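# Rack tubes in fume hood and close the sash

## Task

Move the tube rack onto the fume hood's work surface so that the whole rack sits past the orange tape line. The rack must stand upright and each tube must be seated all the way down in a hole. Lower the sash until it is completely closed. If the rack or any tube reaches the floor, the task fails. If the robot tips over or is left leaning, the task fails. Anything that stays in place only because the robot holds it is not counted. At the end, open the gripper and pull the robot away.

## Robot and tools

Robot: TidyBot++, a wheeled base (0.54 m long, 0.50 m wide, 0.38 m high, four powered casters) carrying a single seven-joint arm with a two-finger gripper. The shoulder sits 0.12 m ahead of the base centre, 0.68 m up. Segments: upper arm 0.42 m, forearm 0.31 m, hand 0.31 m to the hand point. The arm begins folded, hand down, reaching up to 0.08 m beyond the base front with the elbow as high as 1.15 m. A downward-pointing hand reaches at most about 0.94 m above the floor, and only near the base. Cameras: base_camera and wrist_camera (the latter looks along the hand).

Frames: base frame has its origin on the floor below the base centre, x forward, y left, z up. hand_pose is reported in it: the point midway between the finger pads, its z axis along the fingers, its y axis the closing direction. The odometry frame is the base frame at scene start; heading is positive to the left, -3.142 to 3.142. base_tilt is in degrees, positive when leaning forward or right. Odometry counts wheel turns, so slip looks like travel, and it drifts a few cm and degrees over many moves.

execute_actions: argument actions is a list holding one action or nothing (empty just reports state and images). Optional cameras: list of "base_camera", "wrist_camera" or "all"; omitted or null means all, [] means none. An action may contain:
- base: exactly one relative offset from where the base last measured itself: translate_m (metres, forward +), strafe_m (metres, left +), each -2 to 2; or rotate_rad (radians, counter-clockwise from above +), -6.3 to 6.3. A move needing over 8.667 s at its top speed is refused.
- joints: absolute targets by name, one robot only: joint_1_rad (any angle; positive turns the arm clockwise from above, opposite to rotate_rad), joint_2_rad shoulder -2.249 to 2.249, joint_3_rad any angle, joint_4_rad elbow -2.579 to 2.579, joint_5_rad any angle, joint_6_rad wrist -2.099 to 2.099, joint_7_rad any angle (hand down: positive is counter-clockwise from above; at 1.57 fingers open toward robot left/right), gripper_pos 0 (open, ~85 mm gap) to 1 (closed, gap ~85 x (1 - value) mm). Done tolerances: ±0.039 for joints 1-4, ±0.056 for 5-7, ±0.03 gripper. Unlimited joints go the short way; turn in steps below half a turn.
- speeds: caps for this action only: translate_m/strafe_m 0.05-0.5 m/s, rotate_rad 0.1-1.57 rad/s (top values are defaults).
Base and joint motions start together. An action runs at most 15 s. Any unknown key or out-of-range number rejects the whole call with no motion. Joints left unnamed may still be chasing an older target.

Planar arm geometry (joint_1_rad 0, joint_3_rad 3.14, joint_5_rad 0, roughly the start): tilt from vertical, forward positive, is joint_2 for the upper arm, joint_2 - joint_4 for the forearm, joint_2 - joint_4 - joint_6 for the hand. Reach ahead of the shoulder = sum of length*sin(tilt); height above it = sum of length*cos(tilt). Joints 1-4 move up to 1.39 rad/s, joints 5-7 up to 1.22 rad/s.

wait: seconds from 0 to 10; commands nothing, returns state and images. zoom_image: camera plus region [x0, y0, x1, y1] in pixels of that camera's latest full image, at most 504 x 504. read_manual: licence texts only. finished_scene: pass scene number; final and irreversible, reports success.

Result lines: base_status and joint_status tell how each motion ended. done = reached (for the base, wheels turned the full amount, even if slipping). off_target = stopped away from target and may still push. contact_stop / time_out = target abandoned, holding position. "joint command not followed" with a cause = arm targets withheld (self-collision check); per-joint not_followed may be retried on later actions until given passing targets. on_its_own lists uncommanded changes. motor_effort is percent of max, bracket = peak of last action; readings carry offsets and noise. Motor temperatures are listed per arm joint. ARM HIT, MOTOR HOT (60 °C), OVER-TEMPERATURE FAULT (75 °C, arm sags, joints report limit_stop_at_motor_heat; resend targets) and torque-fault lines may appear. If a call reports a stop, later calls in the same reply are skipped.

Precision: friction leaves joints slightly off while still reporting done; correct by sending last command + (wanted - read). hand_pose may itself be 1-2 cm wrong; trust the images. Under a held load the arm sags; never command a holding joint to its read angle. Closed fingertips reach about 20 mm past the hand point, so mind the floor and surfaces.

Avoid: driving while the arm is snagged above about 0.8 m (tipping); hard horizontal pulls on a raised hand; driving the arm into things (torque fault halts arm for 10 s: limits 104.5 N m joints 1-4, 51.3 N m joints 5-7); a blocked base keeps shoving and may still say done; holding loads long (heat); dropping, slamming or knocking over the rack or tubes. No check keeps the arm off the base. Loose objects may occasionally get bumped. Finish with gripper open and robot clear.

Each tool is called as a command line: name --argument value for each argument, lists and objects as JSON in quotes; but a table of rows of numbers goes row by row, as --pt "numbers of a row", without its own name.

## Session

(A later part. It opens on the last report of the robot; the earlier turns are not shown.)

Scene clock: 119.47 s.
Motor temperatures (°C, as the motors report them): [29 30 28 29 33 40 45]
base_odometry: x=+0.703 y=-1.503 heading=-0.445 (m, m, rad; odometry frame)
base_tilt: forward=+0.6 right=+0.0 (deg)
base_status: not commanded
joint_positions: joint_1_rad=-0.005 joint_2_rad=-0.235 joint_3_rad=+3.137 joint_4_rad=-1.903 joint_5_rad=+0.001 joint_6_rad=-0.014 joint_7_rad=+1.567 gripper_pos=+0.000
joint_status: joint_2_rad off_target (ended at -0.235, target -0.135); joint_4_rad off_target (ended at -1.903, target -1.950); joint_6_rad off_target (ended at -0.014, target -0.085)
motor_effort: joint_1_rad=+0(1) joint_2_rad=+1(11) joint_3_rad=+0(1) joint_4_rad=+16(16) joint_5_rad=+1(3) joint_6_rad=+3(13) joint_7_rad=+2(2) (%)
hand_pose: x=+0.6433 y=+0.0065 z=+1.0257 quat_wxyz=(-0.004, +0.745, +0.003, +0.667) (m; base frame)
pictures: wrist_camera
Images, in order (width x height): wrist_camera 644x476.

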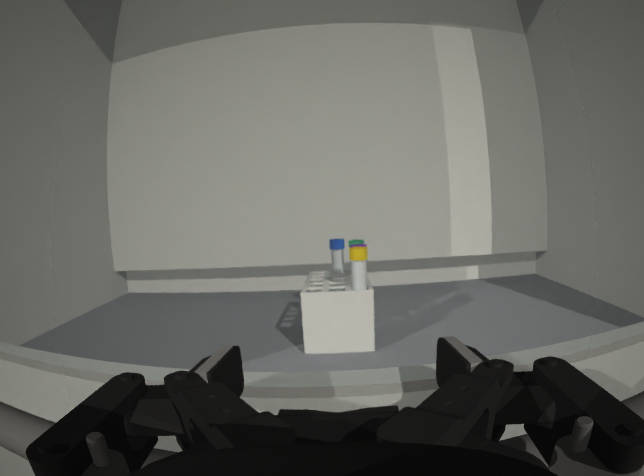

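execute_actions --actions '[{"joints": {"joint_2_rad": -0.09, "joint_4_rad": -2.095, "joint_6_rad": -0.20}}]' --cameras '["wrist_camera"]'

Scene clock: 120.70 s.
Motor temperatures (°C, as the motors report them): [29 30 28 29 33 40 45]
base_odometry: x=+0.703 y=-1.503 heading=-0.445 (m, m, rad; odometry frame)
base_tilt: forward=+0.5 right=+0.0 (deg)
base_status: not commanded
joint_positions: joint_1_rad=-0.005 joint_2_rad=-0.228 joint_3_rad=+3.137 joint_4_rad=-1.932 joint_5_rad=+0.001 joint_6_rad=-0.028 joint_7_rad=+1.567 gripper_pos=+0.000
joint_status: joint_2_rad off_target (ended at -0.228, target -0.090); joint_4_rad off_target (ended at -1.932, target -2.095); joint_6_rad off_target (ended at -0.028, target -0.200)
motor_effort: joint_1_rad=+1(0) joint_2_rad=+12(14) joint_3_rad=+1(1) joint_4_rad=-8(15) joint_5_rad=-5(5) joint_6_rad=-16(22) joint_7_rad=-4(4) (%)
hand_pose: x=+0.6426 y=+0.0065 z=+1.0001 quat_wxyz=(-0.004, +0.762, +0.003, +0.648) (m; base frame)
pictures: wrist_camera
Images, in order (width x height): wrist_camera 644x476.

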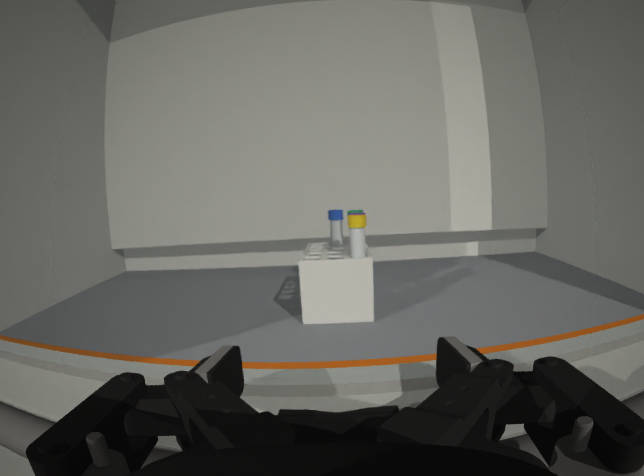

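execute_actions --actions '[{"joints": {"joint_2_rad": -0.26, "joint_4_rad": -1.905, "joint_6_rad": -0.028}}]' --cameras '[]'

execute_actions --actions '[{"base": {"translate_m": -0.3}}]' --cameras '["wrist_camera"]'

Scene clock: 122.17 s.
Motor temperatures (°C, as the motors report them): [29 30 28 29 33 40 45]
base_odometry: x=+0.703 y=-1.503 heading=-0.445 (m, m, rad; odometry frame)
base_tilt: forward=+0.6 right=-0.1 (deg)
base_status: not commanded
joint_positions: joint_1_rad=-0.005 joint_2_rad=-0.232 joint_3_rad=+3.137 joint_4_rad=-1.928 joint_5_rad=+0.001 joint_6_rad=-0.028 joint_7_rad=+1.567 gripper_pos=+0.000
joint_status: all done
motor_effort: joint_1_rad=+0(0) joint_2_rad=-14(14) joint_3_rad=+0(1) joint_4_rad=+22(22) joint_5_rad=+0(5) joint_6_rad=+8(15) joint_7_rad=+1(4) (%)
hand_pose: x=+0.6418 y=+0.0065 z=+1.0040 quat_wxyz=(-0.004, +0.759, +0.003, +0.651) (m; base frame)
pictures: none
No camera images: the call's "cameras" was empty. Leave "cameras" out to get every camera's image.

Scene clock: 124.00 s.
Motor temperatures (°C, as the motors report them): [29 30 28 29 33 40 45]
base_odometry: x=+0.432 y=-1.374 heading=-0.444 (m, m, rad; odometry frame)
base_tilt: forward=+0.6 right=-0.1 (deg)
base_status: done
joint_positions: joint_1_rad=-0.005 joint_2_rad=-0.252 joint_3_rad=+3.137 joint_4_rad=-1.921 joint_5_rad=+0.001 joint_6_rad=-0.028 joint_7_rad=+1.567 gripper_pos=+0.000
joint_status: not commanded
motor_effort: joint_1_rad=+0(1) joint_2_rad=-15(19) joint_3_rad=+0(1) joint_4_rad=+22(23) joint_5_rad=-1(0) joint_6_rad=+8(8) joint_7_rad=+1(1) (%)
hand_pose: x=+0.6356 y=+0.0065 z=+1.0196 quat_wxyz=(-0.004, +0.750, +0.003, +0.661) (m; base frame)
pictures: wrist_camera
Images, in order (width x height): wrist_camera 644x476.

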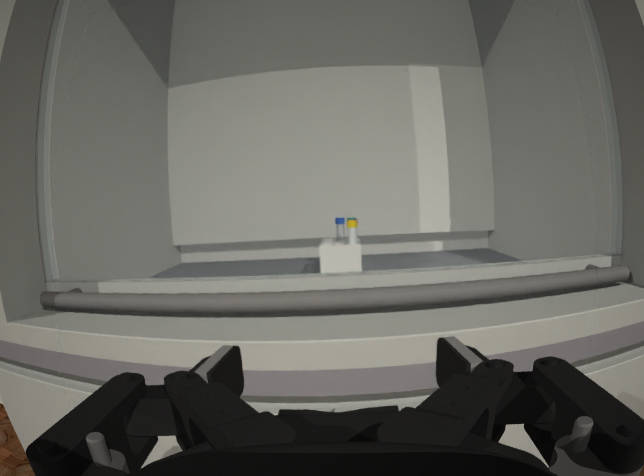

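zoom_image --camera "wrist_camera" --region '[0, 250, 200, 350]'

zoom_image --camera "wrist_camera" --region '[250, 200, 430, 345]'

Region (0, 250, 200, 350) of wrist_camera's 644x476 image, scaled by 2.520.

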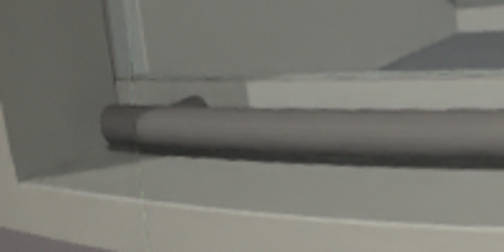

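Region (250, 200, 430, 345) of wrist_camera's 644x476 image, scaled by 2.800; it fills the top 406 rows of this view, and the rest is white.

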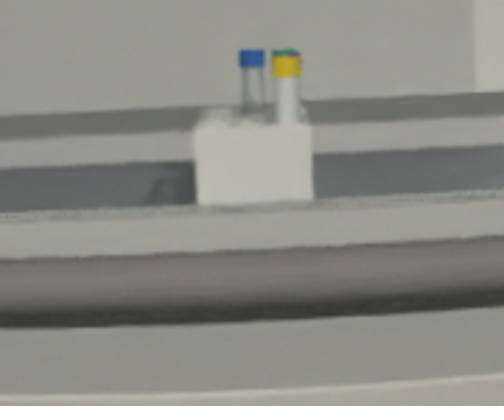

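execute_actions --actions '[{"base": {"translate_m": -0.2}, "joints": {"joint_2_rad": -0.40, "joint_4_rad": -2.2, "joint_6_rad": 0.1}}]' --cameras '["wrist_camera"]'

Scene clock: 125.90 s.
Motor temperatures (°C, as the motors report them): [29 30 28 29 33 40 45]
base_odometry: x=+0.252 y=-1.288 heading=-0.444 (m, m, rad; odometry frame)
base_tilt: forward=+0.5 right=-0.1 (deg)
base_status: done
joint_positions: joint_1_rad=-0.005 joint_2_rad=-0.393 joint_3_rad=+3.137 joint_4_rad=-2.185 joint_5_rad=+0.001 joint_6_rad=+0.064 joint_7_rad=+1.567 gripper_pos=+0.000
joint_status: all done
motor_effort: joint_1_rad=+0(1) joint_2_rad=-9(16) joint_3_rad=+0(0) joint_4_rad=+21(23) joint_5_rad=-1(1) joint_6_rad=+8(8) joint_7_rad=+1(1) (%)
hand_pose: x=+0.5718 y=+0.0059 z=+0.9527 quat_wxyz=(-0.003, +0.760, +0.003, +0.649) (m; base frame)
pictures: wrist_camera
Images, in order (width x height): wrist_camera 644x476.

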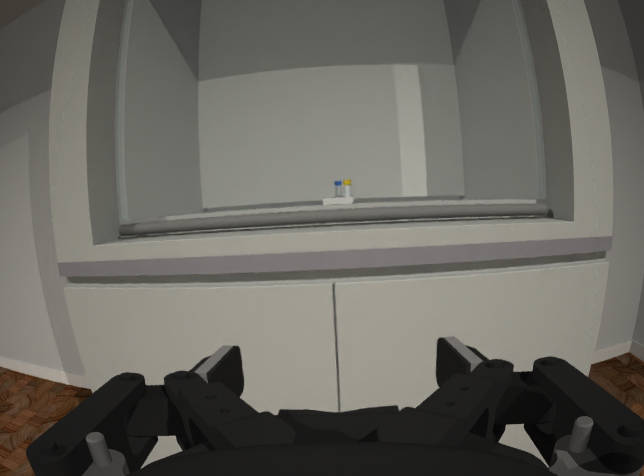

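zoom_image --camera "wrist_camera" --region '[270, 165, 410, 255]'

Region (270, 165, 410, 255) of wrist_camera's 644x476 image, scaled by 3.600; it fills the top 324 rows of this view, and the rest is white.

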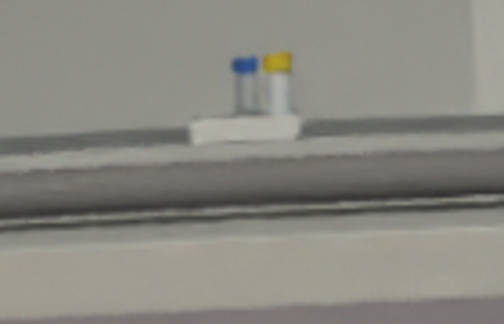

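The sash is down on the sill, and the rack stands upright beyond the tape with its tubes level. The robot has moved clear, so I'm ending scene 1.

finished_scene --scene 1

The scene is finished: the task was done.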